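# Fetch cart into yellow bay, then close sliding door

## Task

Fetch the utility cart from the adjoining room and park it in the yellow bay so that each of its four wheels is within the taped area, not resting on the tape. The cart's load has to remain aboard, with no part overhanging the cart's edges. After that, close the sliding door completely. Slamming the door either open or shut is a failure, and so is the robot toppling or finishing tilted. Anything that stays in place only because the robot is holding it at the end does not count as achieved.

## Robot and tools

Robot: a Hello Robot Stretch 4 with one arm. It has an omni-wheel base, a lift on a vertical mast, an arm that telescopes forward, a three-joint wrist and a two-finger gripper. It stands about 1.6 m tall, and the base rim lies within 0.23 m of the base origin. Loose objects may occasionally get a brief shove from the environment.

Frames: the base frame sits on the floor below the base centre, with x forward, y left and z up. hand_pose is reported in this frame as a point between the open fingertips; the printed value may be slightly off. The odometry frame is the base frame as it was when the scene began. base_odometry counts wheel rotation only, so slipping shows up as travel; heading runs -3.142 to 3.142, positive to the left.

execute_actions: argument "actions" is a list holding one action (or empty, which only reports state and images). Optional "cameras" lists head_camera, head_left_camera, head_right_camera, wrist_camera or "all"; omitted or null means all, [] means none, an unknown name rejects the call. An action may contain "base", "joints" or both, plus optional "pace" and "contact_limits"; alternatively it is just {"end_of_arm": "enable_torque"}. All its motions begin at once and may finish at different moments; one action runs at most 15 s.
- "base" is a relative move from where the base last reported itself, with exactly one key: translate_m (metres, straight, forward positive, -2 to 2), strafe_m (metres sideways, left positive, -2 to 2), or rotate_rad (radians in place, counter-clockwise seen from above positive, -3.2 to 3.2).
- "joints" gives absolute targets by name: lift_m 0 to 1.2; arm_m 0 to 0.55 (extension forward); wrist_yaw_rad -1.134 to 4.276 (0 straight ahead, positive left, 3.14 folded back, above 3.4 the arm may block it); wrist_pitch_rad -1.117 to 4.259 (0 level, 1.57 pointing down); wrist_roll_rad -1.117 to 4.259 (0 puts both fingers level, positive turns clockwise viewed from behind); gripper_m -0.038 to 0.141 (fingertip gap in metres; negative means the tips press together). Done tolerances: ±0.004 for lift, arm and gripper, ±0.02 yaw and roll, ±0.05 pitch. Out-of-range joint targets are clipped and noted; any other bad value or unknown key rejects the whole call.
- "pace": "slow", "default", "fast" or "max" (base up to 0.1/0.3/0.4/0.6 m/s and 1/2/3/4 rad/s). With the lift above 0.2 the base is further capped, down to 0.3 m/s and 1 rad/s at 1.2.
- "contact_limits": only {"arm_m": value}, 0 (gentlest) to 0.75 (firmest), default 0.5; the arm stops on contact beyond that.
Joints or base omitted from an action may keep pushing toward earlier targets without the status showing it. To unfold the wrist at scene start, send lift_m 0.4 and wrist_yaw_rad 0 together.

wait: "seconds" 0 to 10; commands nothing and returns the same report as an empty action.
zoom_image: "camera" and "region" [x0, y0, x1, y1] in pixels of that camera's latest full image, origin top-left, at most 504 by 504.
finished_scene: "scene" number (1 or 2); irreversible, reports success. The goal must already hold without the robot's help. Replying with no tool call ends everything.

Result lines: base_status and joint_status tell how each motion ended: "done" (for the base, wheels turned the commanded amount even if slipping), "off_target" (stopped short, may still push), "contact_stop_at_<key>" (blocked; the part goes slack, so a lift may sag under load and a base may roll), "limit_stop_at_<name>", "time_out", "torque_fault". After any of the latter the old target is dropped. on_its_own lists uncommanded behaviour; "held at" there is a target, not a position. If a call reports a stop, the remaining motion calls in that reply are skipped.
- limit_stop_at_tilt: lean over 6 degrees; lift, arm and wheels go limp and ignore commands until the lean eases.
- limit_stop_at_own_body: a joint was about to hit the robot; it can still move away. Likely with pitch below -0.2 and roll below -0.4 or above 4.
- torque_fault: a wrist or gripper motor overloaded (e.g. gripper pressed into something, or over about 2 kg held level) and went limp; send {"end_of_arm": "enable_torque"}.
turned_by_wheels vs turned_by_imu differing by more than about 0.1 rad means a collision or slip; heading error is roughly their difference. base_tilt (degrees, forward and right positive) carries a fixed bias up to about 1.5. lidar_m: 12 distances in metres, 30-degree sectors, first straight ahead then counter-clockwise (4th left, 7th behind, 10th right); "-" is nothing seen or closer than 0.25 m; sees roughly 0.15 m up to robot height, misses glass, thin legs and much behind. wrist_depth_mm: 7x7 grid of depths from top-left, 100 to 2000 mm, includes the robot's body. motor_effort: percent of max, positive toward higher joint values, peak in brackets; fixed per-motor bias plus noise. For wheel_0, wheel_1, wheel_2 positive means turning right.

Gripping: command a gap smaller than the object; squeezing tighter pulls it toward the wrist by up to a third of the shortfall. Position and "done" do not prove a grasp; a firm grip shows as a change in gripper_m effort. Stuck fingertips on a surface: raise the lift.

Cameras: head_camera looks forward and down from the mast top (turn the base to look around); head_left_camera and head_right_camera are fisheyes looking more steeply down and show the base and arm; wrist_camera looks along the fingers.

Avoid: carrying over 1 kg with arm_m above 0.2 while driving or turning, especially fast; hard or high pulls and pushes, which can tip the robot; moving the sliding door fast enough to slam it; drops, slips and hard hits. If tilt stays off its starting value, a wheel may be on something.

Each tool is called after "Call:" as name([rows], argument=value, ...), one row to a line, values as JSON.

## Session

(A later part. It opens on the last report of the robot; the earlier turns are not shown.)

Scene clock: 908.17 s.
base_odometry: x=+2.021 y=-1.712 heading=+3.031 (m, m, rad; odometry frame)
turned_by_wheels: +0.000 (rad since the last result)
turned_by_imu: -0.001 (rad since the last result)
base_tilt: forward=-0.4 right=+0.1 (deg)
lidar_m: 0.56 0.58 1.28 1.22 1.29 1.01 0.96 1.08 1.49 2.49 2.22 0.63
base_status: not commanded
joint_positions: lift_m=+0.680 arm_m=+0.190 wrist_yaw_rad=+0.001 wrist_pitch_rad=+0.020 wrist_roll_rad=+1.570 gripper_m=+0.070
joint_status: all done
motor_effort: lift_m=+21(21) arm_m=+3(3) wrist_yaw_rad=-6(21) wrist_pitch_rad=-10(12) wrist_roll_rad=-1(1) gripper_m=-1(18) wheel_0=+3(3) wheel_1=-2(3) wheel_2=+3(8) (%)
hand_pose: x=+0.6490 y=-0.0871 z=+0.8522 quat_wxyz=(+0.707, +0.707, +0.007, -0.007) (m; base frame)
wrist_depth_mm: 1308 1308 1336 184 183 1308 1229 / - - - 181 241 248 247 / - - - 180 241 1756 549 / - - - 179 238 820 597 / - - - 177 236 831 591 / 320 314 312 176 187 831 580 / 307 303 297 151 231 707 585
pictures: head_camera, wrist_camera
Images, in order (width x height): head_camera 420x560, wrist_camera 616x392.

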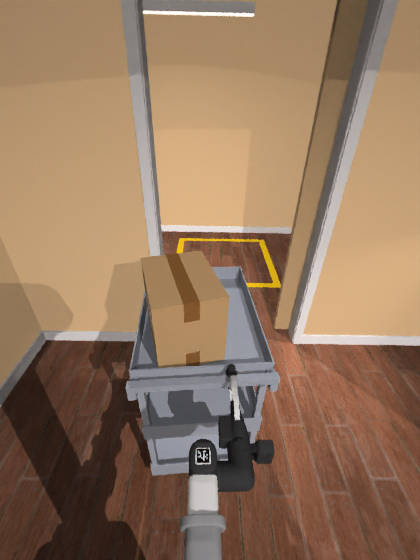

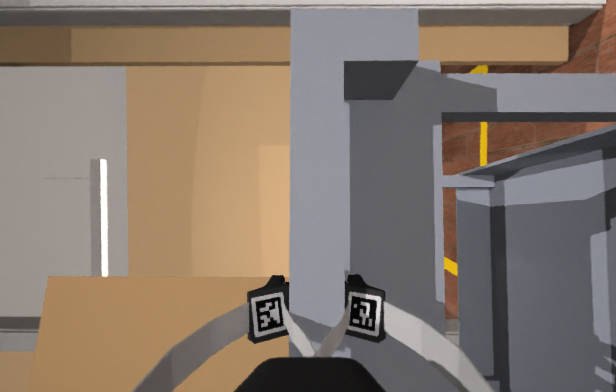

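Call:
execute_actions([
  {"base":{"strafe_m":0.08},"pace":"slow"},
], cameras=[])

Call:
execute_actions([
  {"joints":{"gripper_m":-0.035}},
], cameras=[])

Call:
execute_actions([
  {"base":{"strafe_m":0.06},"pace":"slow"},
], cameras=[])

Call:
execute_actions([
  {"base":{"translate_m":0.2},"pace":"slow"},
], cameras=["head_camera","head_left_camera"])

Scene clock: 917.10 s.
base_odometry: x=+2.013 y=-1.791 heading=+3.030 (m, m, rad; odometry frame)
turned_by_wheels: -0.001 (rad since the last result)
turned_by_imu: -0.003 (rad since the last result)
base_tilt: forward=-0.5 right=+0.3 (deg)
lidar_m: 0.59 0.61 1.21 1.13 1.18 0.98 0.97 1.03 1.50 2.57 2.19 0.62
base_status: done
joint_positions: lift_m=+0.680 arm_m=+0.190 wrist_yaw_rad=-0.008 wrist_pitch_rad=+0.020 wrist_roll_rad=+1.570 gripper_m=+0.070
joint_status: not commanded
on_its_own: wrist_yaw_rad is at rest, and its effort (+22) is outside its rest range (-13 to +13)
motor_effort: lift_m=+21(21) arm_m=+2(3) wrist_yaw_rad=+22(30) wrist_pitch_rad=-11(11) wrist_roll_rad=-1(1) gripper_m=+1(1) wheel_0=-6(13) wheel_1=+1(5) wheel_2=-4(5) (%)
hand_pose: x=+0.6481 y=-0.0898 z=+0.8523 quat_wxyz=(+0.707, +0.707, +0.004, -0.010) (m; base frame)
wrist_depth_mm: 1308 1308 1336 173 172 1336 1281 / - - - 174 231 236 236 / - - - 175 233 842 559 / - - - 175 236 842 585 / - - - 177 236 842 591 / 1160 319 317 178 189 854 591 / 314 309 306 154 238 723 585
pictures: none
No camera images: the call's "cameras" was empty. Leave "cameras" out to get every camera's image.

Scene clock: 918.83 s.
base_odometry: x=+2.013 y=-1.791 heading=+3.031 (m, m, rad; odometry frame)
turned_by_wheels: +0.001 (rad since the last result)
turned_by_imu: +0.000 (rad since the last result)
base_tilt: forward=-0.4 right=+0.2 (deg)
lidar_m: 0.58 0.63 1.19 1.16 1.20 1.01 0.94 1.04 1.50 2.57 2.19 0.60
base_status: not commanded
joint_positions: lift_m=+0.680 arm_m=+0.190 wrist_yaw_rad=+0.003 wrist_pitch_rad=+0.020 wrist_roll_rad=+1.570 gripper_m=-0.034
joint_status: all done
motor_effort: lift_m=+21(21) arm_m=+3(3) wrist_yaw_rad=-12(22) wrist_pitch_rad=-13(14) wrist_roll_rad=+0(1) gripper_m=-19(15) wheel_0=-3(7) wheel_1=+1(1) wheel_2=+1(4) (%)
hand_pose: x=+0.6492 y=-0.0865 z=+0.8522 quat_wxyz=(+0.707, +0.707, +0.008, -0.006) (m; base frame)
wrist_depth_mm: 1281 1281 1308 159 158 1308 1281 / - - - 161 220 224 224 / - - - 163 221 798 569 / - - - 164 224 809 585 / - - - 166 227 809 597 / 312 309 307 167 181 820 591 / 304 301 301 152 231 229 585
pictures: none
No camera images: the call's "cameras" was empty. Leave "cameras" out to get every camera's image.

Scene clock: 920.57 s.
base_odometry: x=+2.006 y=-1.850 heading=+3.030 (m, m, rad; odometry frame)
turned_by_wheels: -0.001 (rad since the last result)
turned_by_imu: -0.002 (rad since the last result)
base_tilt: forward=-0.3 right=+0.2 (deg)
lidar_m: 0.58 0.63 1.14 1.08 1.13 1.03 0.91 1.05 1.51 2.62 2.19 0.60
base_status: done
joint_positions: lift_m=+0.680 arm_m=+0.190 wrist_yaw_rad=-0.007 wrist_pitch_rad=+0.020 wrist_roll_rad=+1.570 gripper_m=-0.035
joint_status: not commanded
on_its_own: wrist_yaw_rad is at rest, and its effort (+17) is outside its rest range (-13 to +13)
motor_effort: lift_m=+21(21) arm_m=+2(3) wrist_yaw_rad=+17(29) wrist_pitch_rad=-13(11) wrist_roll_rad=-1(1) gripper_m=-16(21) wheel_0=-5(10) wheel_1=+2(3) wheel_2=-4(4) (%)
hand_pose: x=+0.6483 y=-0.0893 z=+0.8522 quat_wxyz=(+0.707, +0.707, +0.005, -0.009) (m; base frame)
wrist_depth_mm: 1308 1308 1336 151 150 1308 1281 / - - - 154 211 216 340 / - - - 157 216 788 591 / - - - 160 220 809 580 / - 314 312 163 224 809 585 / 315 309 310 167 182 820 591 / 310 306 304 150 234 634 585
pictures: none
No camera images: the call's "cameras" was empty. Leave "cameras" out to get every camera's image.

Scene clock: 923.83 s.
base_odometry: x=+1.807 y=-1.828 heading=+3.030 (m, m, rad; odometry frame)
turned_by_wheels: +0.000 (rad since the last result)
turned_by_imu: -0.001 (rad since the last result)
base_tilt: forward=-0.4 right=+0.2 (deg)
lidar_m: 0.59 0.65 1.09 1.09 1.11 1.20 1.16 1.24 1.79 2.63 1.93 0.58
base_status: done
joint_positions: lift_m=+0.680 arm_m=+0.190 wrist_yaw_rad=+0.002 wrist_pitch_rad=+0.020 wrist_roll_rad=+1.570 gripper_m=-0.035
joint_status: not commanded
motor_effort: lift_m=+21(21) arm_m=+2(3) wrist_yaw_rad=-7(19) wrist_pitch_rad=-10(13) wrist_roll_rad=-1(1) gripper_m=-15(17) wheel_0=+5(7) wheel_1=+3(7) wheel_2=-2(13) (%)
hand_pose: x=+0.6491 y=-0.0869 z=+0.8522 quat_wxyz=(+0.707, +0.707, +0.008, -0.006) (m; base frame)
wrist_depth_mm: - - - 148 147 1863 1308 / - - - 151 210 213 357 / - - - 156 214 778 591 / - - - 159 219 809 591 / - 314 312 163 224 809 585 / 314 310 310 166 183 809 585 / 310 307 306 150 235 627 591
pictures: head_camera, head_left_camera
Images, in order (width x height): head_camera 420x560, head_left_camera 420x672.

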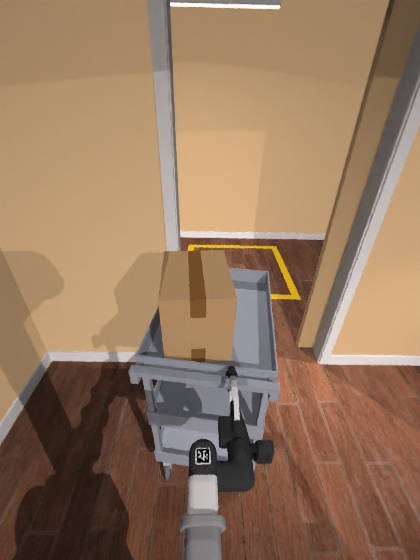

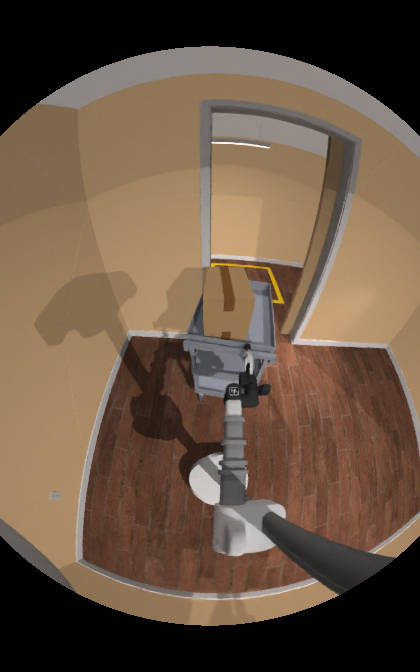

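Call:
execute_actions([
  {"base":{"translate_m":0.25},"pace":"slow"},
], cameras=["head_camera","head_left_camera"])

Scene clock: 932.77 s.
base_odometry: x=+1.559 y=-1.800 heading=+3.028 (m, m, rad; odometry frame)
turned_by_wheels: -0.003 (rad since the last result)
turned_by_imu: -0.166 (rad since the last result)
base_tilt: forward=-0.4 right=+0.2 (deg)
lidar_m: 0.44 0.50 1.25 1.13 1.13 1.47 1.46 1.49 1.86 2.55 1.88 0.65
base_status: done
joint_positions: lift_m=+0.680 arm_m=+0.189 wrist_yaw_rad=-0.029 wrist_pitch_rad=+0.019 wrist_roll_rad=+1.570 gripper_m=-0.035
joint_status: not commanded
on_its_own: wrist_yaw_rad is at rest, and its effort (+82) is outside its rest range (-13 to +13)
motor_effort: lift_m=+21(21) arm_m=+6(6) wrist_yaw_rad=+82(97) wrist_pitch_rad=-8(10) wrist_roll_rad=+0(2) gripper_m=-17(17) wheel_0=-13(19) wheel_1=-2(6) wheel_2=-20(29) (%)
hand_pose: x=+0.6457 y=-0.0959 z=+0.8525 quat_wxyz=(+0.707, +0.707, -0.004, -0.017) (m; base frame)
wrist_depth_mm: 878 904 878 854 854 866 891 / 960 976 960 272 317 946 946 / - - - 220 297 320 319 / - - - 200 263 1983 1336 / - - - 182 240 1983 554 / 1756 310 181 164 180 750 591 / 278 267 274 141 204 199 591
pictures: head_camera, head_left_camera
Images, in order (width x height): head_camera 420x560, head_left_camera 420x672.

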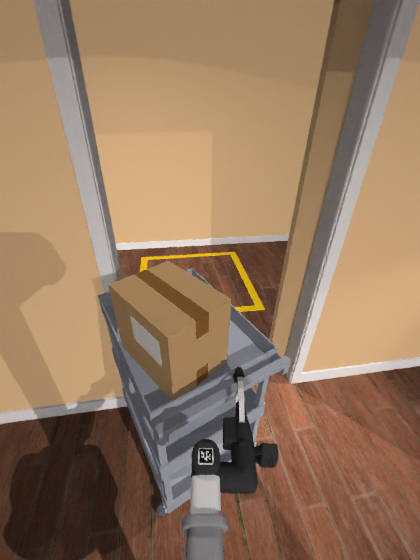

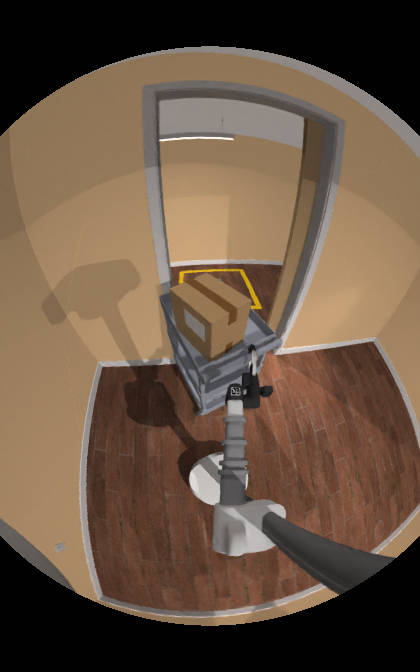

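Call:
execute_actions([
  {"base":{"translate_m":-0.35},"pace":"slow"},
], cameras=[])

Call:
execute_actions([
  {"base":{"rotate_rad":0.12},"pace":"slow"},
], cameras=[])

Call:
execute_actions([
  {"base":{"strafe_m":-0.6},"pace":"slow"},
], cameras=["head_camera"])

Call:
execute_actions([
  {"base":{"strafe_m":0.38},"pace":"slow"},
], cameras=["head_camera","head_left_camera"])

Scene clock: 944.70 s.
base_odometry: x=+1.907 y=-1.840 heading=+3.027 (m, m, rad; odometry frame)
turned_by_wheels: -0.001 (rad since the last result)
turned_by_imu: -0.002 (rad since the last result)
base_tilt: forward=-0.4 right=+0.2 (deg)
lidar_m: 0.51 0.53 1.20 1.09 1.10 1.24 1.09 1.12 1.42 2.65 2.45 0.63
base_status: done
joint_positions: lift_m=+0.680 arm_m=+0.190 wrist_yaw_rad=-0.005 wrist_pitch_rad=+0.019 wrist_roll_rad=+1.570 gripper_m=-0.034
joint_status: not commanded
motor_effort: lift_m=+21(21) arm_m=+2(6) wrist_yaw_rad=+11(82) wrist_pitch_rad=-10(12) wrist_roll_rad=+0(0) gripper_m=-19(23) wheel_0=-7(17) wheel_1=-6(7) wheel_2=+1(18) (%)
hand_pose: x=+0.6486 y=-0.0887 z=+0.8523 quat_wxyz=(+0.707, +0.707, +0.005, -0.008) (m; base frame)
wrist_depth_mm: 1205 1205 1182 217 252 1182 1160 / 1281 1308 1308 207 273 283 285 / - - - 196 258 - 1336 / - - - 187 248 1983 554 / - - - 179 236 820 597 / 309 301 298 169 182 788 585 / 286 278 278 150 213 213 585
pictures: none
No camera images: the call's "cameras" was empty. Leave "cameras" out to get every camera's image.

Scene clock: 945.87 s.
base_odometry: x=+1.907 y=-1.840 heading=-3.136 (m, m, rad; odometry frame)
turned_by_wheels: +0.120 (rad since the last result)
turned_by_imu: +0.120 (rad since the last result)
base_tilt: forward=-0.3 right=+0.2 (deg)
lidar_m: 0.55 0.60 1.15 1.09 1.13 1.14 1.07 1.12 1.60 2.61 2.11 0.59
base_status: done
joint_positions: lift_m=+0.680 arm_m=+0.190 wrist_yaw_rad=-0.002 wrist_pitch_rad=+0.019 wrist_roll_rad=+1.570 gripper_m=-0.034
joint_status: not commanded
motor_effort: lift_m=+21(21) arm_m=+3(2) wrist_yaw_rad=+3(68) wrist_pitch_rad=-9(11) wrist_roll_rad=+0(0) gripper_m=-17(19) wheel_0=+0(14) wheel_1=+1(7) wheel_2=+2(19) (%)
hand_pose: x=+0.6487 y=-0.0879 z=+0.8523 quat_wxyz=(+0.707, +0.707, +0.006, -0.007) (m; base frame)
wrist_depth_mm: 1255 1205 1205 177 236 243 243 / - - - 175 236 1808 1308 / - - - 174 233 1576 559 / - - - 172 232 809 597 / - 315 310 171 230 809 591 / 306 303 300 169 181 809 585 / 294 287 290 168 225 225 591
pictures: none
No camera images: the call's "cameras" was empty. Leave "cameras" out to get every camera's image.

Scene clock: 953.00 s.
base_odometry: x=+1.903 y=-1.240 heading=-3.135 (m, m, rad; odometry frame)
turned_by_wheels: +0.001 (rad since the last result)
turned_by_imu: +0.005 (rad since the last result)
base_tilt: forward=-0.4 right=+0.2 (deg)
lidar_m: 0.40 0.42 1.78 1.69 1.63 1.14 1.06 1.14 1.59 2.01 2.09 1.50
base_status: done
joint_positions: lift_m=+0.680 arm_m=+0.190 wrist_yaw_rad=+0.013 wrist_pitch_rad=+0.020 wrist_roll_rad=+1.570 gripper_m=-0.034
joint_status: not commanded
on_its_own: wrist_yaw_rad is at rest, and its effort (-40) is outside its rest range (-13 to +13)
motor_effort: lift_m=+21(21) arm_m=+3(3) wrist_yaw_rad=-40(58) wrist_pitch_rad=-13(13) wrist_roll_rad=+0(1) gripper_m=-16(20) wheel_0=+7(14) wheel_1=+1(5) wheel_2=+5(7) (%)
hand_pose: x=+0.6500 y=-0.0836 z=+0.8522 quat_wxyz=(+0.707, +0.707, +0.012, -0.002) (m; base frame)
wrist_depth_mm: 1078 1078 1078 1078 1078 1060 1042 / 1078 1060 1078 1098 1060 1078 1042 / 1078 1098 1060 320 1042 1078 1060 / 1205 1229 1229 243 340 343 343 / - - - 195 270 1921 1336 / - - - 158 182 1808 1308 / - 279 - 137 194 189 512
pictures: head_camera
Images, in order (width x height): head_camera 420x560.

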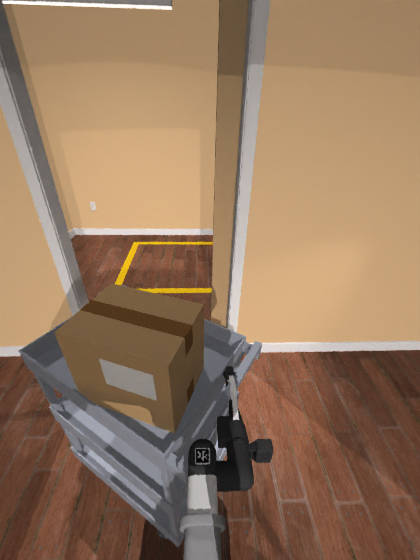

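Scene clock: 957.97 s.
base_odometry: x=+1.905 y=-1.620 heading=-3.136 (m, m, rad; odometry frame)
turned_by_wheels: -0.001 (rad since the last result)
turned_by_imu: -0.006 (rad since the last result)
base_tilt: forward=-0.4 right=+0.2 (deg)
lidar_m: 0.40 0.43 1.38 1.29 1.36 1.14 1.09 1.17 1.58 2.42 2.12 0.66
base_status: done
joint_positions: lift_m=+0.680 arm_m=+0.190 wrist_yaw_rad=-0.006 wrist_pitch_rad=+0.020 wrist_roll_rad=+1.570 gripper_m=-0.035
joint_status: not commanded
on_its_own: wrist_yaw_rad is at rest, and its effort (+15) is outside its rest range (-13 to +13)
motor_effort: lift_m=+21(21) arm_m=+3(3) wrist_yaw_rad=+15(37) wrist_pitch_rad=-13(11) wrist_roll_rad=+0(1) gripper_m=-16(22) wheel_0=-5(12) wheel_1=+1(11) wheel_2=-3(5) (%)
hand_pose: x=+0.6483 y=-0.0891 z=+0.8522 quat_wxyz=(+0.707, +0.707, +0.005, -0.009) (m; base frame)
wrist_depth_mm: 1118 1078 1078 1078 1098 1060 1060 / 1229 1229 1229 1138 1205 1205 1205 / - - - 245 320 330 329 / - - - 213 283 1808 1255 / - - - 189 250 - 891 / - - - 165 182 1863 554 / 287 272 277 150 200 198 585
pictures: head_camera, head_left_camera
Images, in order (width x height): head_camera 420x560, head_left_camera 420x672.

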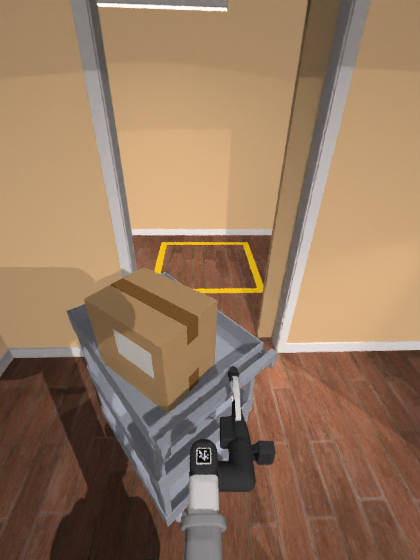

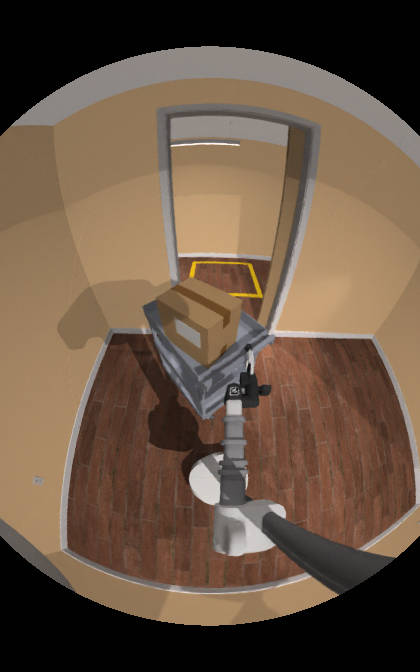

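Call:
execute_actions([
  {"base":{"translate_m":-0.55},"pace":"slow"},
], cameras=["head_camera","head_left_camera"])

Scene clock: 971.30 s.
base_odometry: x=+2.455 y=-1.617 heading=-3.136 (m, m, rad; odometry frame)
turned_by_wheels: +0.000 (rad since the last result)
turned_by_imu: +0.003 (rad since the last result)
base_tilt: forward=-0.3 right=+0.3 (deg)
lidar_m: 0.53 0.52 1.38 1.29 0.81 0.55 0.53 0.59 0.83 2.18 2.53 0.62
base_status: done
joint_positions: lift_m=+0.680 arm_m=+0.190 wrist_yaw_rad=+0.004 wrist_pitch_rad=+0.020 wrist_roll_rad=+1.570 gripper_m=-0.034
joint_status: not commanded
on_its_own: wrist_yaw_rad is at rest, and its effort (-14) is outside its rest range (-13 to +13)
motor_effort: lift_m=+21(21) arm_m=+3(3) wrist_yaw_rad=-14(35) wrist_pitch_rad=-12(12) wrist_roll_rad=+0(0) gripper_m=-18(20) wheel_0=+1(6) wheel_1=-2(5) wheel_2=+7(14) (%)
hand_pose: x=+0.6492 y=-0.0862 z=+0.8522 quat_wxyz=(+0.707, +0.707, +0.008, -0.006) (m; base frame)
wrist_depth_mm: 1618 1618 1661 219 239 1618 1336 / 1661 1661 1756 209 272 282 282 / - - - 198 259 1808 1308 / - - - 189 249 1983 554 / - - - 180 236 831 597 / 315 307 303 171 182 798 585 / 287 278 283 163 215 213 597
pictures: head_camera, head_left_camera
Images, in order (width x height): head_camera 420x560, head_left_camera 420x672.

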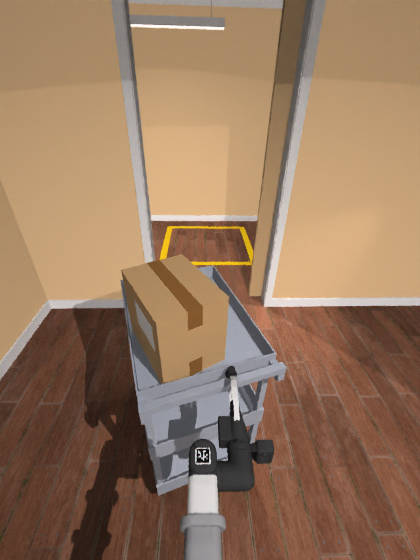

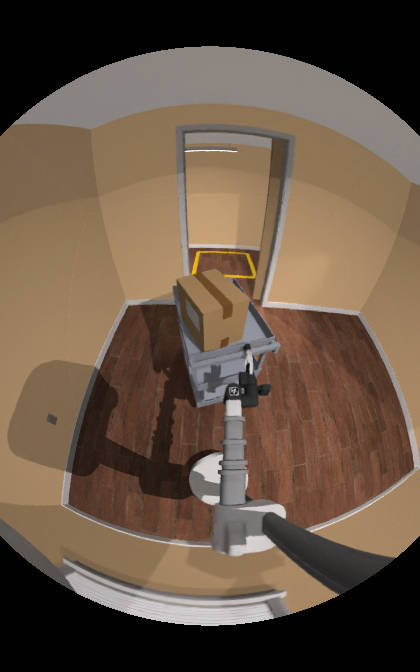

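Call:
execute_actions([
  {"base":{"strafe_m":0.15},"pace":"slow"},
], cameras=["head_camera","head_left_camera"])

Scene clock: 995.83 s.
base_odometry: x=+2.456 y=-1.766 heading=-3.136 (m, m, rad; odometry frame)
turned_by_wheels: -0.001 (rad since the last result)
turned_by_imu: -0.004 (rad since the last result)
base_tilt: forward=-0.5 right=+0.3 (deg)
lidar_m: 0.54 0.57 1.21 1.15 0.87 0.58 0.53 0.57 0.85 2.20 2.69 0.64
base_status: done
joint_positions: lift_m=+0.680 arm_m=+0.190 wrist_yaw_rad=-0.007 wrist_pitch_rad=+0.020 wrist_roll_rad=+1.570 gripper_m=-0.035
joint_status: not commanded
on_its_own: wrist_yaw_rad is at rest, and its effort (+19) is outside its rest range (-13 to +13)
motor_effort: lift_m=+21(21) arm_m=+3(3) wrist_yaw_rad=+19(38) wrist_pitch_rad=-11(11) wrist_roll_rad=+0(1) gripper_m=-15(17) wheel_0=-5(12) wheel_1=+2(6) wheel_2=-5(5) (%)
hand_pose: x=+0.6482 y=-0.0896 z=+0.8523 quat_wxyz=(+0.707, +0.707, +0.004, -0.010) (m; base frame)
wrist_depth_mm: 1618 1661 1661 183 243 249 250 / 1756 1808 1808 180 241 1756 1229 / - - - 178 238 1921 554 / - - - 175 235 820 591 / 1661 320 319 173 231 798 585 / 307 306 303 169 182 820 585 / 296 290 289 167 224 223 585
pictures: head_camera, head_left_camera
Images, in order (width x height): head_camera 420x560, head_left_camera 420x672.

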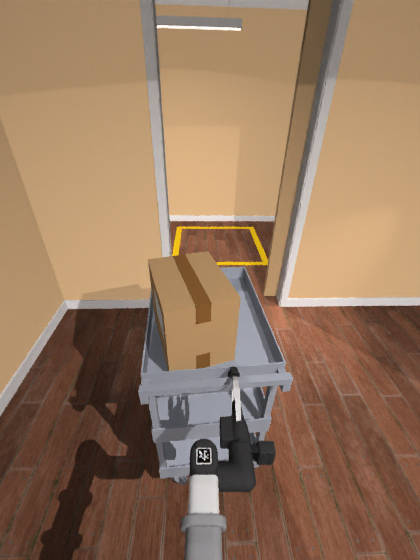

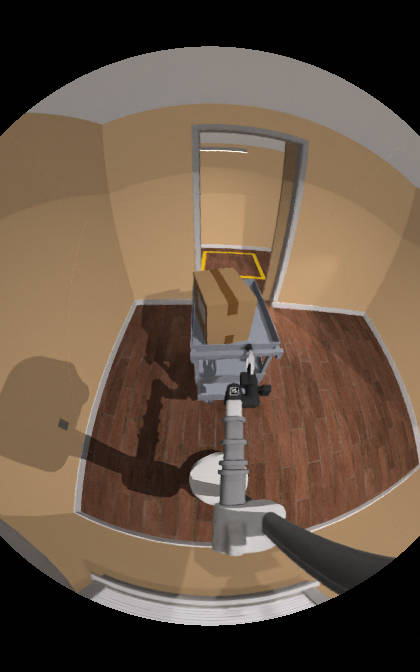

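Call:
execute_actions([
  {"base":{"strafe_m":0.12},"pace":"slow"},
], cameras=["head_camera"])

Call:
execute_actions([
  {"base":{"translate_m":0.15},"pace":"slow"},
], cameras=["head_camera"])

Scene clock: 1009.20 s.
base_odometry: x=+2.456 y=-1.886 heading=-3.137 (m, m, rad; odometry frame)
turned_by_wheels: +0.000 (rad since the last result)
turned_by_imu: -0.003 (rad since the last result)
base_tilt: forward=-0.3 right=+0.2 (deg)
lidar_m: 0.59 0.60 1.08 1.02 0.88 0.57 0.53 0.57 0.84 2.20 2.79 0.60
base_status: done
joint_positions: lift_m=+0.680 arm_m=+0.190 wrist_yaw_rad=-0.007 wrist_pitch_rad=+0.020 wrist_roll_rad=+1.570 gripper_m=-0.035
joint_status: not commanded
on_its_own: wrist_yaw_rad is at rest, and its effort (+18) is outside its rest range (-13 to +13)
motor_effort: lift_m=+21(21) arm_m=+2(3) wrist_yaw_rad=+18(26) wrist_pitch_rad=-9(9) wrist_roll_rad=-1(1) gripper_m=-18(17) wheel_0=-5(9) wheel_1=+2(6) wheel_2=-2(4) (%)
hand_pose: x=+0.6482 y=-0.0895 z=+0.8523 quat_wxyz=(+0.707, +0.707, +0.004, -0.009) (m; base frame)
wrist_depth_mm: 1618 1661 1618 158 216 220 221 / 1808 - - 160 220 1863 591 / - - - 162 221 798 591 / - - - 164 224 809 585 / 314 312 310 166 226 798 585 / 307 306 304 169 182 809 591 / 301 298 298 169 233 609 591
pictures: head_camera
Images, in order (width x height): head_camera 420x560.

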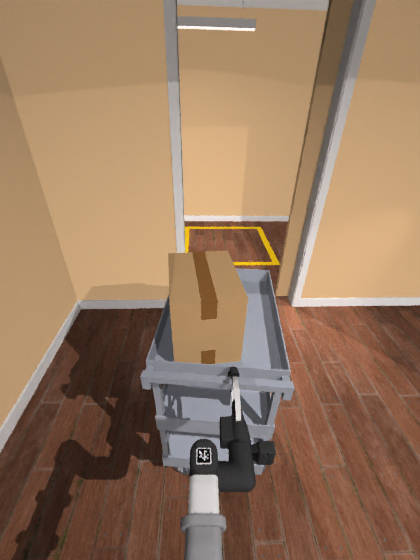

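Scene clock: 1011.97 s.
base_odometry: x=+2.307 y=-1.887 heading=-3.136 (m, m, rad; odometry frame)
turned_by_wheels: +0.001 (rad since the last result)
turned_by_imu: -0.001 (rad since the last result)
base_tilt: forward=-0.5 right=+0.3 (deg)
lidar_m: 0.56 0.61 1.08 1.02 1.07 0.74 0.69 0.73 1.03 2.70 2.69 0.61
base_status: done
joint_positions: lift_m=+0.680 arm_m=+0.190 wrist_yaw_rad=+0.002 wrist_pitch_rad=+0.019 wrist_roll_rad=+1.570 gripper_m=-0.035
joint_status: not commanded
motor_effort: lift_m=+21(21) arm_m=+2(3) wrist_yaw_rad=-8(22) wrist_pitch_rad=-10(11) wrist_roll_rad=+0(1) gripper_m=-18(19) wheel_0=+6(8) wheel_1=+4(6) wheel_2=-2(12) (%)
hand_pose: x=+0.6491 y=-0.0868 z=+0.8523 quat_wxyz=(+0.707, +0.707, +0.008, -0.006) (m; base frame)
wrist_depth_mm: 1618 1661 1661 160 218 224 223 / - - - 161 220 1863 904 / - - - 163 222 768 591 / - - - 164 224 820 585 / 315 312 312 167 226 820 591 / 309 307 303 168 181 820 591 / 298 297 297 169 231 230 585
pictures: head_camera
Images, in order (width x height): head_camera 420x560.

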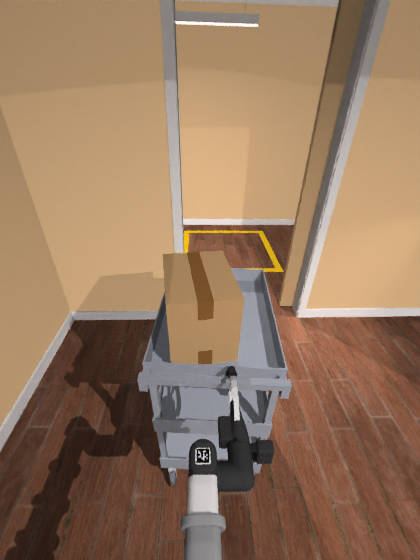

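Call:
execute_actions([
  {"base":{"strafe_m":0.08},"pace":"slow"},
], cameras=[])

Call:
execute_actions([
  {"base":{"translate_m":0.15},"pace":"slow"},
], cameras=["head_camera"])

Scene clock: 1018.37 s.
base_odometry: x=+2.307 y=-1.967 heading=-3.137 (m, m, rad; odometry frame)
turned_by_wheels: -0.001 (rad since the last result)
turned_by_imu: -0.003 (rad since the last result)
base_tilt: forward=-0.4 right=+0.3 (deg)
lidar_m: 0.60 0.67 1.01 0.94 0.97 0.75 0.70 0.72 1.04 2.73 2.67 0.58
base_status: done
joint_positions: lift_m=+0.680 arm_m=+0.190 wrist_yaw_rad=-0.004 wrist_pitch_rad=+0.019 wrist_roll_rad=+1.570 gripper_m=-0.034
joint_status: not commanded
motor_effort: lift_m=+21(21) arm_m=+2(3) wrist_yaw_rad=+10(30) wrist_pitch_rad=-10(11) wrist_roll_rad=+0(1) gripper_m=-21(23) wheel_0=-5(14) wheel_1=+1(10) wheel_2=-4(4) (%)
hand_pose: x=+0.6485 y=-0.0887 z=+0.8523 quat_wxyz=(+0.707, +0.707, +0.005, -0.008) (m; base frame)
wrist_depth_mm: 1661 1661 1661 149 205 209 320 / - - - 152 210 768 549 / - - - 156 213 820 597 / - - - 160 220 820 597 / 312 307 310 164 224 809 585 / 310 309 306 167 181 768 591 / 306 301 306 169 236 585 574
pictures: none
No camera images: the call's "cameras" was empty. Leave "cameras" out to get every camera's image.

Scene clock: 1021.13 s.
base_odometry: x=+2.157 y=-1.968 heading=-3.136 (m, m, rad; odometry frame)
turned_by_wheels: +0.001 (rad since the last result)
turned_by_imu: +0.000 (rad since the last result)
base_tilt: forward=-0.4 right=+0.2 (deg)
lidar_m: 0.57 0.64 1.00 0.94 0.99 0.86 0.83 0.89 1.27 2.75 2.48 0.58
base_status: done
joint_positions: lift_m=+0.680 arm_m=+0.190 wrist_yaw_rad=+0.002 wrist_pitch_rad=+0.019 wrist_roll_rad=+1.570 gripper_m=-0.035
joint_status: not commanded
motor_effort: lift_m=+21(21) arm_m=+3(2) wrist_yaw_rad=-8(18) wrist_pitch_rad=-10(11) wrist_roll_rad=+0(1) gripper_m=-15(19) wheel_0=+5(6) wheel_1=+5(4) wheel_2=-2(11) (%)
hand_pose: x=+0.6491 y=-0.0868 z=+0.8523 quat_wxyz=(+0.707, +0.707, +0.008, -0.006) (m; base frame)
wrist_depth_mm: 1464 1537 - 150 206 210 210 / - - - 153 211 778 569 / - - - 157 215 798 597 / - - - 160 220 809 597 / 310 307 309 163 224 809 591 / 309 307 306 167 181 798 591 / 304 304 304 152 236 585 574
pictures: head_camera
Images, in order (width x height): head_camera 420x560.

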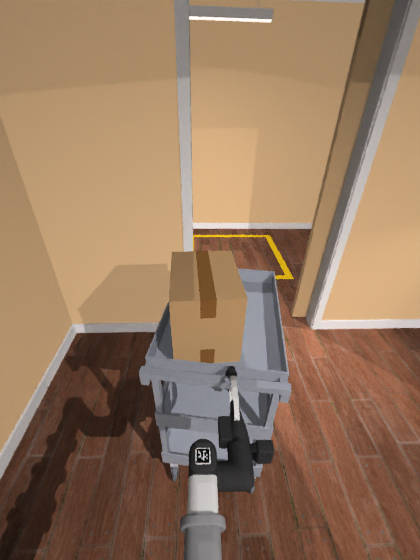

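Call:
execute_actions([
  {"base":{"strafe_m":0.1},"pace":"slow"},
], cameras=[])

Call:
execute_actions([
  {"base":{"translate_m":0.15},"pace":"slow"},
], cameras=["head_camera","head_right_camera"])

Scene clock: 1032.77 s.
base_odometry: x=+2.158 y=-2.067 heading=-3.137 (m, m, rad; odometry frame)
turned_by_wheels: -0.001 (rad since the last result)
turned_by_imu: -0.003 (rad since the last result)
base_tilt: forward=-0.3 right=+0.2 (deg)
lidar_m: 0.61 0.69 0.90 0.86 0.87 0.92 0.83 0.88 1.28 2.84 2.48 0.57
base_status: done
joint_positions: lift_m=+0.680 arm_m=+0.190 wrist_yaw_rad=-0.004 wrist_pitch_rad=+0.019 wrist_roll_rad=+1.570 gripper_m=-0.034
joint_status: not commanded
motor_effort: lift_m=+21(21) arm_m=+2(3) wrist_yaw_rad=+8(28) wrist_pitch_rad=-12(9) wrist_roll_rad=+0(0) gripper_m=-20(17) wheel_0=-5(13) wheel_1=+0(6) wheel_2=-2(3) (%)
hand_pose: x=+0.6486 y=-0.0885 z=+0.8523 quat_wxyz=(+0.707, +0.707, +0.006, -0.008) (m; base frame)
wrist_depth_mm: - - - 135 189 191 564 / - - - 140 196 715 591 / - - - 146 204 759 597 / - 307 304 152 212 778 580 / 310 307 307 159 222 820 585 / 315 310 310 166 182 768 591 / 315 314 315 168 242 580 549
pictures: none
No camera images: the call's "cameras" was empty. Leave "cameras" out to get every camera's image.

Scene clock: 1035.57 s.
base_odometry: x=+2.008 y=-2.068 heading=-3.136 (m, m, rad; odometry frame)
turned_by_wheels: +0.001 (rad since the last result)
turned_by_imu: +0.000 (rad since the last result)
base_tilt: forward=-0.3 right=+0.2 (deg)
lidar_m: 0.60 0.68 0.90 0.86 0.89 1.10 0.99 1.06 1.46 2.84 2.25 0.57
base_status: done
joint_positions: lift_m=+0.680 arm_m=+0.190 wrist_yaw_rad=+0.003 wrist_pitch_rad=+0.019 wrist_roll_rad=+1.570 gripper_m=-0.035
joint_status: not commanded
motor_effort: lift_m=+21(21) arm_m=+3(3) wrist_yaw_rad=-10(16) wrist_pitch_rad=-10(10) wrist_roll_rad=+0(1) gripper_m=-17(20) wheel_0=+6(7) wheel_1=+3(6) wheel_2=-2(12) (%)
hand_pose: x=+0.6491 y=-0.0866 z=+0.8523 quat_wxyz=(+0.707, +0.707, +0.008, -0.006) (m; base frame)
wrist_depth_mm: - - - 131 186 189 569 / - - - 138 193 715 591 / - - - 144 202 759 585 / - 306 304 150 211 759 591 / 310 304 307 157 220 798 591 / 314 312 309 164 182 750 591 / 319 312 314 151 244 580 549
pictures: head_camera, head_right_camera
Images, in order (width x height): head_camera 420x560, head_right_camera 420x672.

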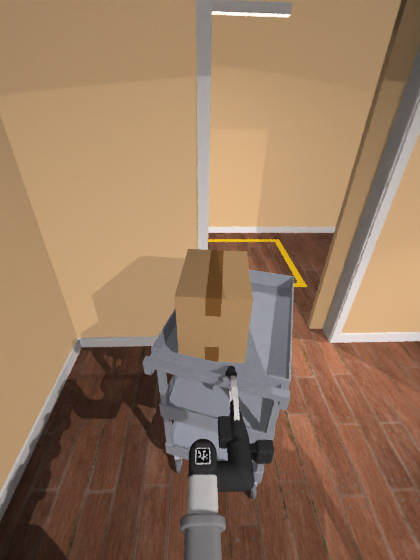

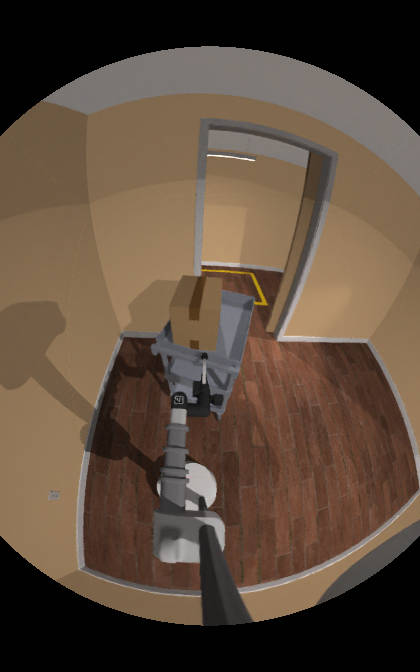

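Call:
execute_actions([
  {"base":{"translate_m":0.12},"pace":"slow"},
], cameras=[])

Call:
execute_actions([
  {"base":{"strafe_m":-0.12},"pace":"slow"},
], cameras=["head_camera","head_right_camera"])

Scene clock: 1043.40 s.
base_odometry: x=+1.888 y=-2.069 heading=-3.135 (m, m, rad; odometry frame)
turned_by_wheels: +0.001 (rad since the last result)
turned_by_imu: -0.001 (rad since the last result)
base_tilt: forward=-0.4 right=+0.2 (deg)
lidar_m: 0.61 0.70 0.89 0.86 0.87 1.20 1.09 1.14 1.62 2.83 2.09 0.55
base_status: done
joint_positions: lift_m=+0.680 arm_m=+0.190 wrist_yaw_rad=+0.003 wrist_pitch_rad=+0.019 wrist_roll_rad=+1.570 gripper_m=-0.035
joint_status: not commanded
motor_effort: lift_m=+21(21) arm_m=+3(3) wrist_yaw_rad=-10(11) wrist_pitch_rad=-11(9) wrist_roll_rad=+0(0) gripper_m=-16(16) wheel_0=+5(9) wheel_1=+5(4) wheel_2=-2(8) (%)
hand_pose: x=+0.6491 y=-0.0866 z=+0.8523 quat_wxyz=(+0.707, +0.707, +0.008, -0.006) (m; base frame)
wrist_depth_mm: - - - 131 186 189 564 / - - - 137 195 732 591 / - - - 144 202 768 597 / - 306 304 150 211 759 591 / 309 309 309 157 223 798 591 / 314 312 309 165 182 759 585 / 317 314 314 150 243 580 554
pictures: none
No camera images: the call's "cameras" was empty. Leave "cameras" out to get every camera's image.

Scene clock: 1045.73 s.
base_odometry: x=+1.887 y=-1.949 heading=-3.135 (m, m, rad; odometry frame)
turned_by_wheels: +0.000 (rad since the last result)
turned_by_imu: +0.001 (rad since the last result)
base_tilt: forward=-0.4 right=+0.2 (deg)
lidar_m: 0.58 0.64 1.04 0.96 1.01 1.18 1.10 1.15 1.64 2.74 2.09 0.57
base_status: done
joint_positions: lift_m=+0.680 arm_m=+0.190 wrist_yaw_rad=+0.007 wrist_pitch_rad=+0.019 wrist_roll_rad=+1.570 gripper_m=-0.034
joint_status: not commanded
on_its_own: wrist_yaw_rad is at rest, and its effort (-23) is outside its rest range (-13 to +13)
motor_effort: lift_m=+21(21) arm_m=+3(2) wrist_yaw_rad=-23(27) wrist_pitch_rad=-9(9) wrist_roll_rad=+0(0) gripper_m=-21(18) wheel_0=+4(11) wheel_1=-1(7) wheel_2=+2(2) (%)
hand_pose: x=+0.6495 y=-0.0853 z=+0.8523 quat_wxyz=(+0.707, +0.707, +0.009, -0.004) (m; base frame)
wrist_depth_mm: - - - 155 212 216 216 / - - - 157 216 1708 591 / - - - 160 219 788 585 / - - - 162 221 809 591 / 312 310 310 166 225 809 591 / 309 306 304 168 181 788 591 / 303 300 298 168 233 591 580
pictures: head_camera, head_right_camera
Images, in order (width x height): head_camera 420x560, head_right_camera 420x672.

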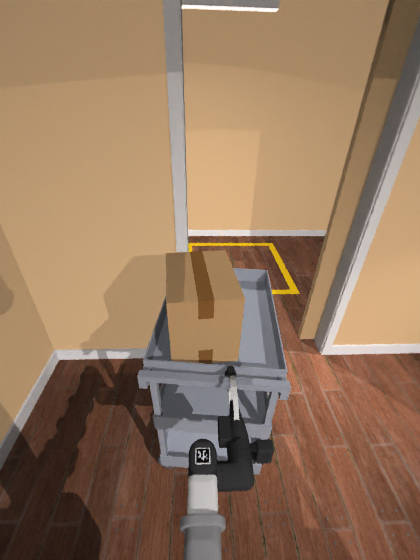

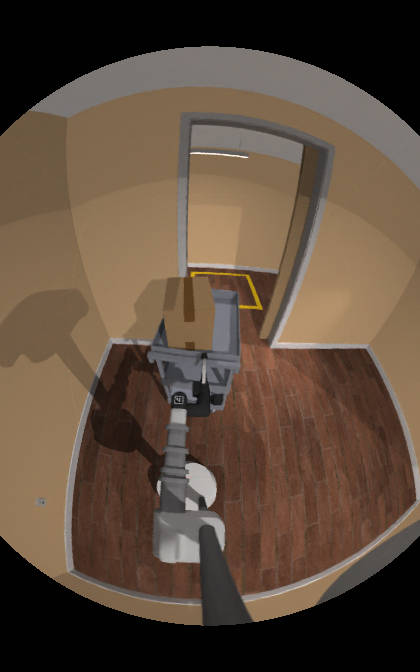

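Call:
execute_actions([
  {"base":{"translate_m":-0.1},"pace":"slow"},
], cameras=[])

Call:
execute_actions([
  {"base":{"strafe_m":-0.33},"pace":"slow"},
], cameras=["head_camera"])

Call:
execute_actions([
  {"base":{"translate_m":-0.6},"pace":"slow"},
], cameras=["head_camera"])

Scene clock: 1060.90 s.
base_odometry: x=+1.987 y=-1.949 heading=-3.136 (m, m, rad; odometry frame)
turned_by_wheels: -0.001 (rad since the last result)
turned_by_imu: -0.002 (rad since the last result)
base_tilt: forward=-0.5 right=+0.2 (deg)
lidar_m: 0.57 0.62 1.05 0.96 1.03 1.05 1.02 1.04 1.49 2.73 2.22 0.58
base_status: done
joint_positions: lift_m=+0.680 arm_m=+0.190 wrist_yaw_rad=-0.002 wrist_pitch_rad=+0.020 wrist_roll_rad=+1.570 gripper_m=-0.034
joint_status: not commanded
motor_effort: lift_m=+21(21) arm_m=+2(3) wrist_yaw_rad=+3(24) wrist_pitch_rad=-12(15) wrist_roll_rad=+0(1) gripper_m=-20(19) wheel_0=-6(7) wheel_1=-4(8) wheel_2=+3(13) (%)
hand_pose: x=+0.6488 y=-0.0880 z=+0.8523 quat_wxyz=(+0.707, +0.707, +0.006, -0.008) (m; base frame)
wrist_depth_mm: - - - 161 219 224 224 / - - - 161 220 1808 891 / - - - 164 223 768 585 / - - - 165 225 809 591 / 314 315 310 167 226 809 591 / 307 304 301 167 182 809 580 / 301 297 296 169 231 230 597
pictures: none
No camera images: the call's "cameras" was empty. Leave "cameras" out to get every camera's image.

Scene clock: 1065.33 s.
base_odometry: x=+1.985 y=-1.619 heading=-3.135 (m, m, rad; odometry frame)
turned_by_wheels: +0.001 (rad since the last result)
turned_by_imu: +0.002 (rad since the last result)
base_tilt: forward=-0.4 right=+0.2 (deg)
lidar_m: 0.48 0.47 1.34 1.29 1.35 1.05 1.02 1.08 1.50 2.40 2.23 0.67
base_status: done
joint_positions: lift_m=+0.680 arm_m=+0.190 wrist_yaw_rad=+0.005 wrist_pitch_rad=+0.020 wrist_roll_rad=+1.570 gripper_m=-0.034
joint_status: not commanded
on_its_own: wrist_yaw_rad is at rest, and its effort (-17) is outside its rest range (-13 to +13)
motor_effort: lift_m=+21(21) arm_m=+2(2) wrist_yaw_rad=-17(35) wrist_pitch_rad=-10(13) wrist_roll_rad=-1(0) gripper_m=-16(19) wheel_0=+4(12) wheel_1=-1(9) wheel_2=+4(4) (%)
hand_pose: x=+0.6494 y=-0.0860 z=+0.8523 quat_wxyz=(+0.707, +0.707, +0.009, -0.005) (m; base frame)
wrist_depth_mm: 1182 1160 1138 1138 1138 1138 1160 / 1308 1336 1281 229 294 1229 1229 / - - - 211 276 1708 1255 / - - - 196 258 1983 1229 / - - - 184 240 1863 569 / - 309 306 170 181 809 591 / 285 274 279 160 212 207 585
pictures: head_camera
Images, in order (width x height): head_camera 420x560.

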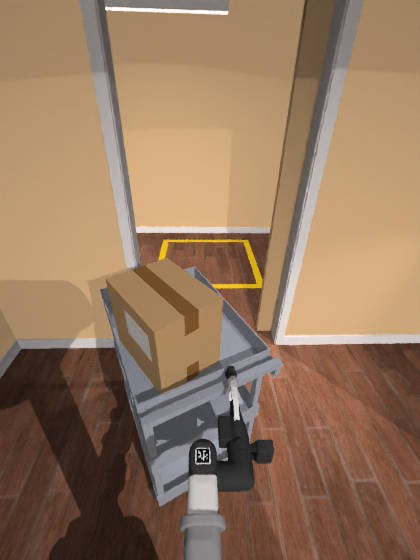

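Scene clock: 1072.60 s.
base_odometry: x=+2.585 y=-1.615 heading=-3.136 (m, m, rad; odometry frame)
turned_by_wheels: -0.001 (rad since the last result)
turned_by_imu: -0.003 (rad since the last result)
base_tilt: forward=-0.4 right=+0.3 (deg)
lidar_m: 0.56 0.55 1.36 1.29 0.61 0.45 0.41 0.44 0.65 1.71 2.52 0.59
base_status: done
joint_positions: lift_m=+0.680 arm_m=+0.190 wrist_yaw_rad=-0.003 wrist_pitch_rad=+0.020 wrist_roll_rad=+1.570 gripper_m=-0.034
joint_status: not commanded
motor_effort: lift_m=+21(21) arm_m=+2(2) wrist_yaw_rad=+8(28) wrist_pitch_rad=-10(9) wrist_roll_rad=+0(1) gripper_m=-20(21) wheel_0=-5(9) wheel_1=-4(11) wheel_2=+2(13) (%)
hand_pose: x=+0.6487 y=-0.0884 z=+0.8523 quat_wxyz=(+0.707, +0.707, +0.006, -0.008) (m; base frame)
wrist_depth_mm: 1808 1863 1808 183 224 1756 1229 / 1863 1756 1756 181 241 272 272 / 1983 - - 178 237 1921 559 / 1921 - - 175 234 809 585 / 1808 322 319 172 231 820 591 / 309 304 300 170 182 820 585 / 294 287 287 167 224 223 585
pictures: head_camera
Images, in order (width x height): head_camera 420x560.

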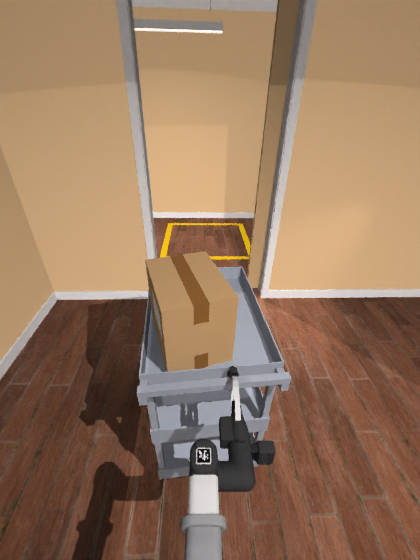

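Call:
execute_actions([
  {"base":{"strafe_m":0.1},"pace":"slow"},
], cameras=[])

Call:
execute_actions([
  {"base":{"translate_m":0.2},"pace":"slow"},
], cameras=["head_camera"])

Scene clock: 1079.67 s.
base_odometry: x=+2.585 y=-1.715 heading=-3.136 (m, m, rad; odometry frame)
turned_by_wheels: +0.000 (rad since the last result)
turned_by_imu: -0.003 (rad since the last result)
base_tilt: forward=-0.4 right=+0.1 (deg)
lidar_m: 0.56 0.63 1.25 1.18 0.61 0.43 0.41 0.43 0.65 1.72 2.62 0.60
base_status: done
joint_positions: lift_m=+0.680 arm_m=+0.190 wrist_yaw_rad=-0.008 wrist_pitch_rad=+0.020 wrist_roll_rad=+1.570 gripper_m=-0.035
joint_status: not commanded
on_its_own: wrist_yaw_rad is at rest, and its effort (+20) is outside its rest range (-13 to +13)
motor_effort: lift_m=+21(21) arm_m=+3(2) wrist_yaw_rad=+20(34) wrist_pitch_rad=-12(11) wrist_roll_rad=+0(0) gripper_m=-15(17) wheel_0=-4(13) wheel_1=+2(4) wheel_2=-4(4) (%)
hand_pose: x=+0.6483 y=-0.0896 z=+0.8523 quat_wxyz=(+0.707, +0.707, +0.004, -0.010) (m; base frame)
wrist_depth_mm: 1808 1756 1808 165 223 229 229 / 1756 1808 1808 166 224 1756 1160 / 1863 - - 166 225 809 597 / 1863 - - 167 226 798 591 / 1708 314 310 167 228 809 585 / 309 306 303 168 182 798 591 / 298 294 294 168 229 229 580
pictures: none
No camera images: the call's "cameras" was empty. Leave "cameras" out to get every camera's image.

Scene clock: 1082.93 s.
base_odometry: x=+2.385 y=-1.716 heading=-3.136 (m, m, rad; odometry frame)
turned_by_wheels: +0.000 (rad since the last result)
turned_by_imu: -0.001 (rad since the last result)
base_tilt: forward=-0.4 right=+0.2 (deg)
lidar_m: 0.56 0.58 1.27 1.19 0.97 0.64 0.61 0.62 0.94 2.44 2.59 0.62
base_status: done
joint_positions: lift_m=+0.680 arm_m=+0.190 wrist_yaw_rad=+0.003 wrist_pitch_rad=+0.019 wrist_roll_rad=+1.570 gripper_m=-0.035
joint_status: not commanded
motor_effort: lift_m=+21(21) arm_m=+2(2) wrist_yaw_rad=-10(23) wrist_pitch_rad=-9(10) wrist_roll_rad=-1(1) gripper_m=-16(19) wheel_0=+4(6) wheel_1=+3(3) wheel_2=-2(12) (%)
hand_pose: x=+0.6492 y=-0.0867 z=+0.8523 quat_wxyz=(+0.707, +0.707, +0.008, -0.006) (m; base frame)
wrist_depth_mm: 1618 1537 1618 177 223 244 243 / 1708 1708 1708 175 236 1661 1281 / - - - 175 234 1863 574 / - - - 172 231 809 585 / - 315 315 170 230 831 585 / 312 306 304 169 181 809 585 / 297 290 291 167 224 225 591
pictures: head_camera
Images, in order (width x height): head_camera 420x560.

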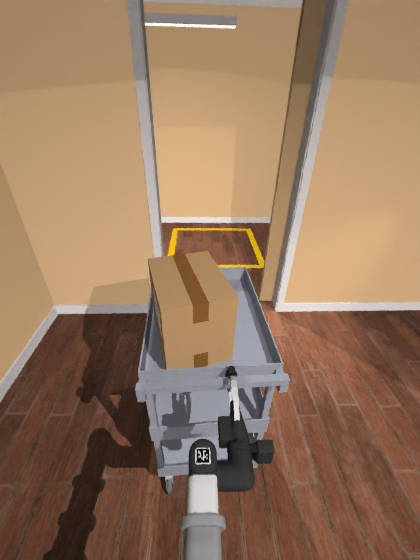

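Call:
execute_actions([
  {"base":{"strafe_m":0.12},"pace":"slow"},
], cameras=[])

Call:
execute_actions([
  {"joints":{"gripper_m":0.07}},
], cameras=[])

Call:
execute_actions([
  {"base":{"strafe_m":0.06},"pace":"slow"},
], cameras=[])

Call:
execute_actions([
  {"joints":{"gripper_m":-0.035}},
], cameras=["head_camera"])

Scene clock: 1094.63 s.
base_odometry: x=+2.386 y=-1.836 heading=-3.136 (m, m, rad; odometry frame)
turned_by_wheels: -0.001 (rad since the last result)
turned_by_imu: -0.004 (rad since the last result)
base_tilt: forward=-0.4 right=+0.3 (deg)
lidar_m: 0.59 0.62 1.13 1.06 0.95 0.65 0.60 0.65 0.94 2.43 2.74 0.60
base_status: done
joint_positions: lift_m=+0.680 arm_m=+0.190 wrist_yaw_rad=-0.003 wrist_pitch_rad=+0.019 wrist_roll_rad=+1.570 gripper_m=-0.034
joint_status: not commanded
motor_effort: lift_m=+21(21) arm_m=+3(2) wrist_yaw_rad=+6(28) wrist_pitch_rad=-10(11) wrist_roll_rad=-1(1) gripper_m=-19(18) wheel_0=-6(12) wheel_1=+0(9) wheel_2=-2(4) (%)
hand_pose: x=+0.6487 y=-0.0883 z=+0.8523 quat_wxyz=(+0.707, +0.707, +0.006, -0.008) (m; base frame)
wrist_depth_mm: 1576 1576 1537 157 213 218 218 / 1708 1708 1756 159 216 1708 574 / - - - 161 220 798 591 / - - - 163 223 820 585 / 315 310 310 166 227 820 597 / 310 309 304 167 182 809 591 / 303 300 301 169 233 597 591
pictures: none
No camera images: the call's "cameras" was empty. Leave "cameras" out to get every camera's image.

Scene clock: 1096.37 s.
base_odometry: x=+2.386 y=-1.836 heading=-3.136 (m, m, rad; odometry frame)
turned_by_wheels: +0.000 (rad since the last result)
turned_by_imu: +0.000 (rad since the last result)
base_tilt: forward=-0.4 right=+0.1 (deg)
lidar_m: 0.60 0.63 1.15 1.07 0.97 0.65 0.60 0.65 0.93 2.44 2.72 0.60
base_status: not commanded
joint_positions: lift_m=+0.680 arm_m=+0.190 wrist_yaw_rad=-0.005 wrist_pitch_rad=+0.019 wrist_roll_rad=+1.570 gripper_m=+0.070
joint_status: all done
motor_effort: lift_m=+21(21) arm_m=+2(2) wrist_yaw_rad=+12(14) wrist_pitch_rad=-11(11) wrist_roll_rad=-1(1) gripper_m=-3(18) wheel_0=-4(6) wheel_1=+0(0) wheel_2=-2(2) (%)
hand_pose: x=+0.6485 y=-0.0888 z=+0.8523 quat_wxyz=(+0.707, +0.707, +0.005, -0.009) (m; base frame)
wrist_depth_mm: 1576 1576 1537 163 219 224 224 / 1708 1708 1808 165 221 1661 627 / - - - 167 225 798 585 / - - - 169 229 820 585 / 1618 319 315 173 231 854 591 / 314 310 310 174 186 820 591 / 309 307 306 151 239 683 591
pictures: none
No camera images: the call's "cameras" was empty. Leave "cameras" out to get every camera's image.

Scene clock: 1098.10 s.
base_odometry: x=+2.386 y=-1.896 heading=-3.136 (m, m, rad; odometry frame)
turned_by_wheels: +0.000 (rad since the last result)
turned_by_imu: -0.001 (rad since the last result)
base_tilt: forward=-0.4 right=+0.2 (deg)
lidar_m: 0.60 0.66 1.06 1.01 0.98 0.66 0.62 0.64 0.94 2.43 2.78 0.60
base_status: done
joint_positions: lift_m=+0.680 arm_m=+0.190 wrist_yaw_rad=-0.001 wrist_pitch_rad=+0.018 wrist_roll_rad=+1.570 gripper_m=+0.070
joint_status: not commanded
motor_effort: lift_m=+20(21) arm_m=+2(2) wrist_yaw_rad=+1(16) wrist_pitch_rad=-7(12) wrist_roll_rad=-1(0) gripper_m=-2(5) wheel_0=-3(9) wheel_1=+2(4) wheel_2=-1(2) (%)
hand_pose: x=+0.6489 y=-0.0877 z=+0.8528 quat_wxyz=(+0.707, +0.707, +0.006, -0.007) (m; base frame)
wrist_depth_mm: 1576 1618 1618 160 216 232 334 / - - - 165 222 768 574 / - - - 168 227 820 591 / - - - 173 234 831 591 / 1576 324 322 179 240 866 597 / 1537 320 198 184 193 788 591 / 1537 320 320 144 254 668 569
pictures: none
No camera images: the call's "cameras" was empty. Leave "cameras" out to get every camera's image.

Scene clock: 1099.83 s.
base_odometry: x=+2.386 y=-1.896 heading=-3.136 (m, m, rad; odometry frame)
turned_by_wheels: +0.000 (rad since the last result)
turned_by_imu: +0.000 (rad since the last result)
base_tilt: forward=-0.4 right=+0.2 (deg)
lidar_m: 0.59 0.67 1.07 1.02 0.98 0.61 0.60 0.64 0.93 2.42 2.79 0.57
base_status: not commanded
joint_positions: lift_m=+0.680 arm_m=+0.190 wrist_yaw_rad=+0.003 wrist_pitch_rad=+0.020 wrist_roll_rad=+1.570 gripper_m=-0.034
joint_status: all done
motor_effort: lift_m=+20(20) arm_m=+2(2) wrist_yaw_rad=-11(11) wrist_pitch_rad=-14(11) wrist_roll_rad=+0(0) gripper_m=-20(26) wheel_0=-3(3) wheel_1=+1(1) wheel_2=+1(1) (%)
hand_pose: x=+0.6492 y=-0.0865 z=+0.8523 quat_wxyz=(+0.707, +0.707, +0.008, -0.006) (m; base frame)
wrist_depth_mm: 1618 1618 1576 148 202 218 831 / - - - 151 208 715 569 / - - - 155 214 809 591 / - - - 160 220 809 585 / 310 309 310 165 227 798 585 / 312 309 182 169 180 778 585 / 309 307 307 171 240 153 569
pictures: head_camera
Images, in order (width x height): head_camera 420x560.

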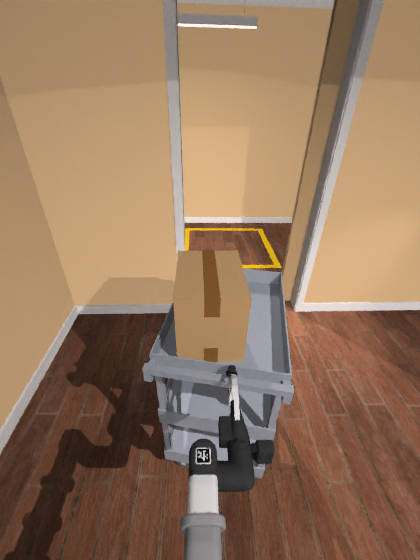

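Call:
execute_actions([
  {"base":{"translate_m":0.25},"pace":"slow"},
], cameras=["head_camera"])

Scene clock: 1108.50 s.
base_odometry: x=+2.136 y=-1.897 heading=-3.135 (m, m, rad; odometry frame)
turned_by_wheels: +0.001 (rad since the last result)
turned_by_imu: -0.001 (rad since the last result)
base_tilt: forward=-0.5 right=+0.2 (deg)
lidar_m: 0.56 0.61 1.07 1.01 1.07 0.94 0.84 0.90 1.27 2.68 2.45 0.58
base_status: done
joint_positions: lift_m=+0.680 arm_m=+0.190 wrist_yaw_rad=+0.004 wrist_pitch_rad=+0.022 wrist_roll_rad=+1.570 gripper_m=-0.035
joint_status: not commanded
on_its_own: wrist_yaw_rad is at rest, and its effort (-14) is outside its rest range (-13 to +13)
motor_effort: lift_m=+19(20) arm_m=+2(2) wrist_yaw_rad=-14(10) wrist_pitch_rad=-18(19) wrist_roll_rad=-1(0) gripper_m=-18(20) wheel_0=+7(7) wheel_1=+5(5) wheel_2=-2(11) (%)
hand_pose: x=+0.6493 y=-0.0862 z=+0.8517 quat_wxyz=(+0.707, +0.707, +0.009, -0.006) (m; base frame)
wrist_depth_mm: 1430 1430 1430 148 205 211 691 / - - - 152 209 788 559 / - - - 153 213 798 585 / - - - 158 217 798 574 / 304 304 304 160 221 809 597 / 301 301 183 164 181 788 580 / 297 294 297 165 231 574 574
pictures: head_camera
Images, in order (width x height): head_camera 420x560.

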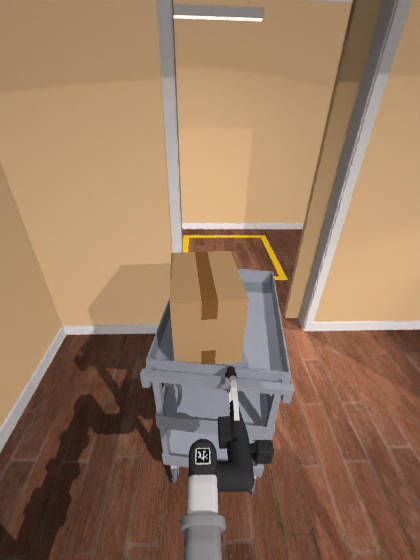

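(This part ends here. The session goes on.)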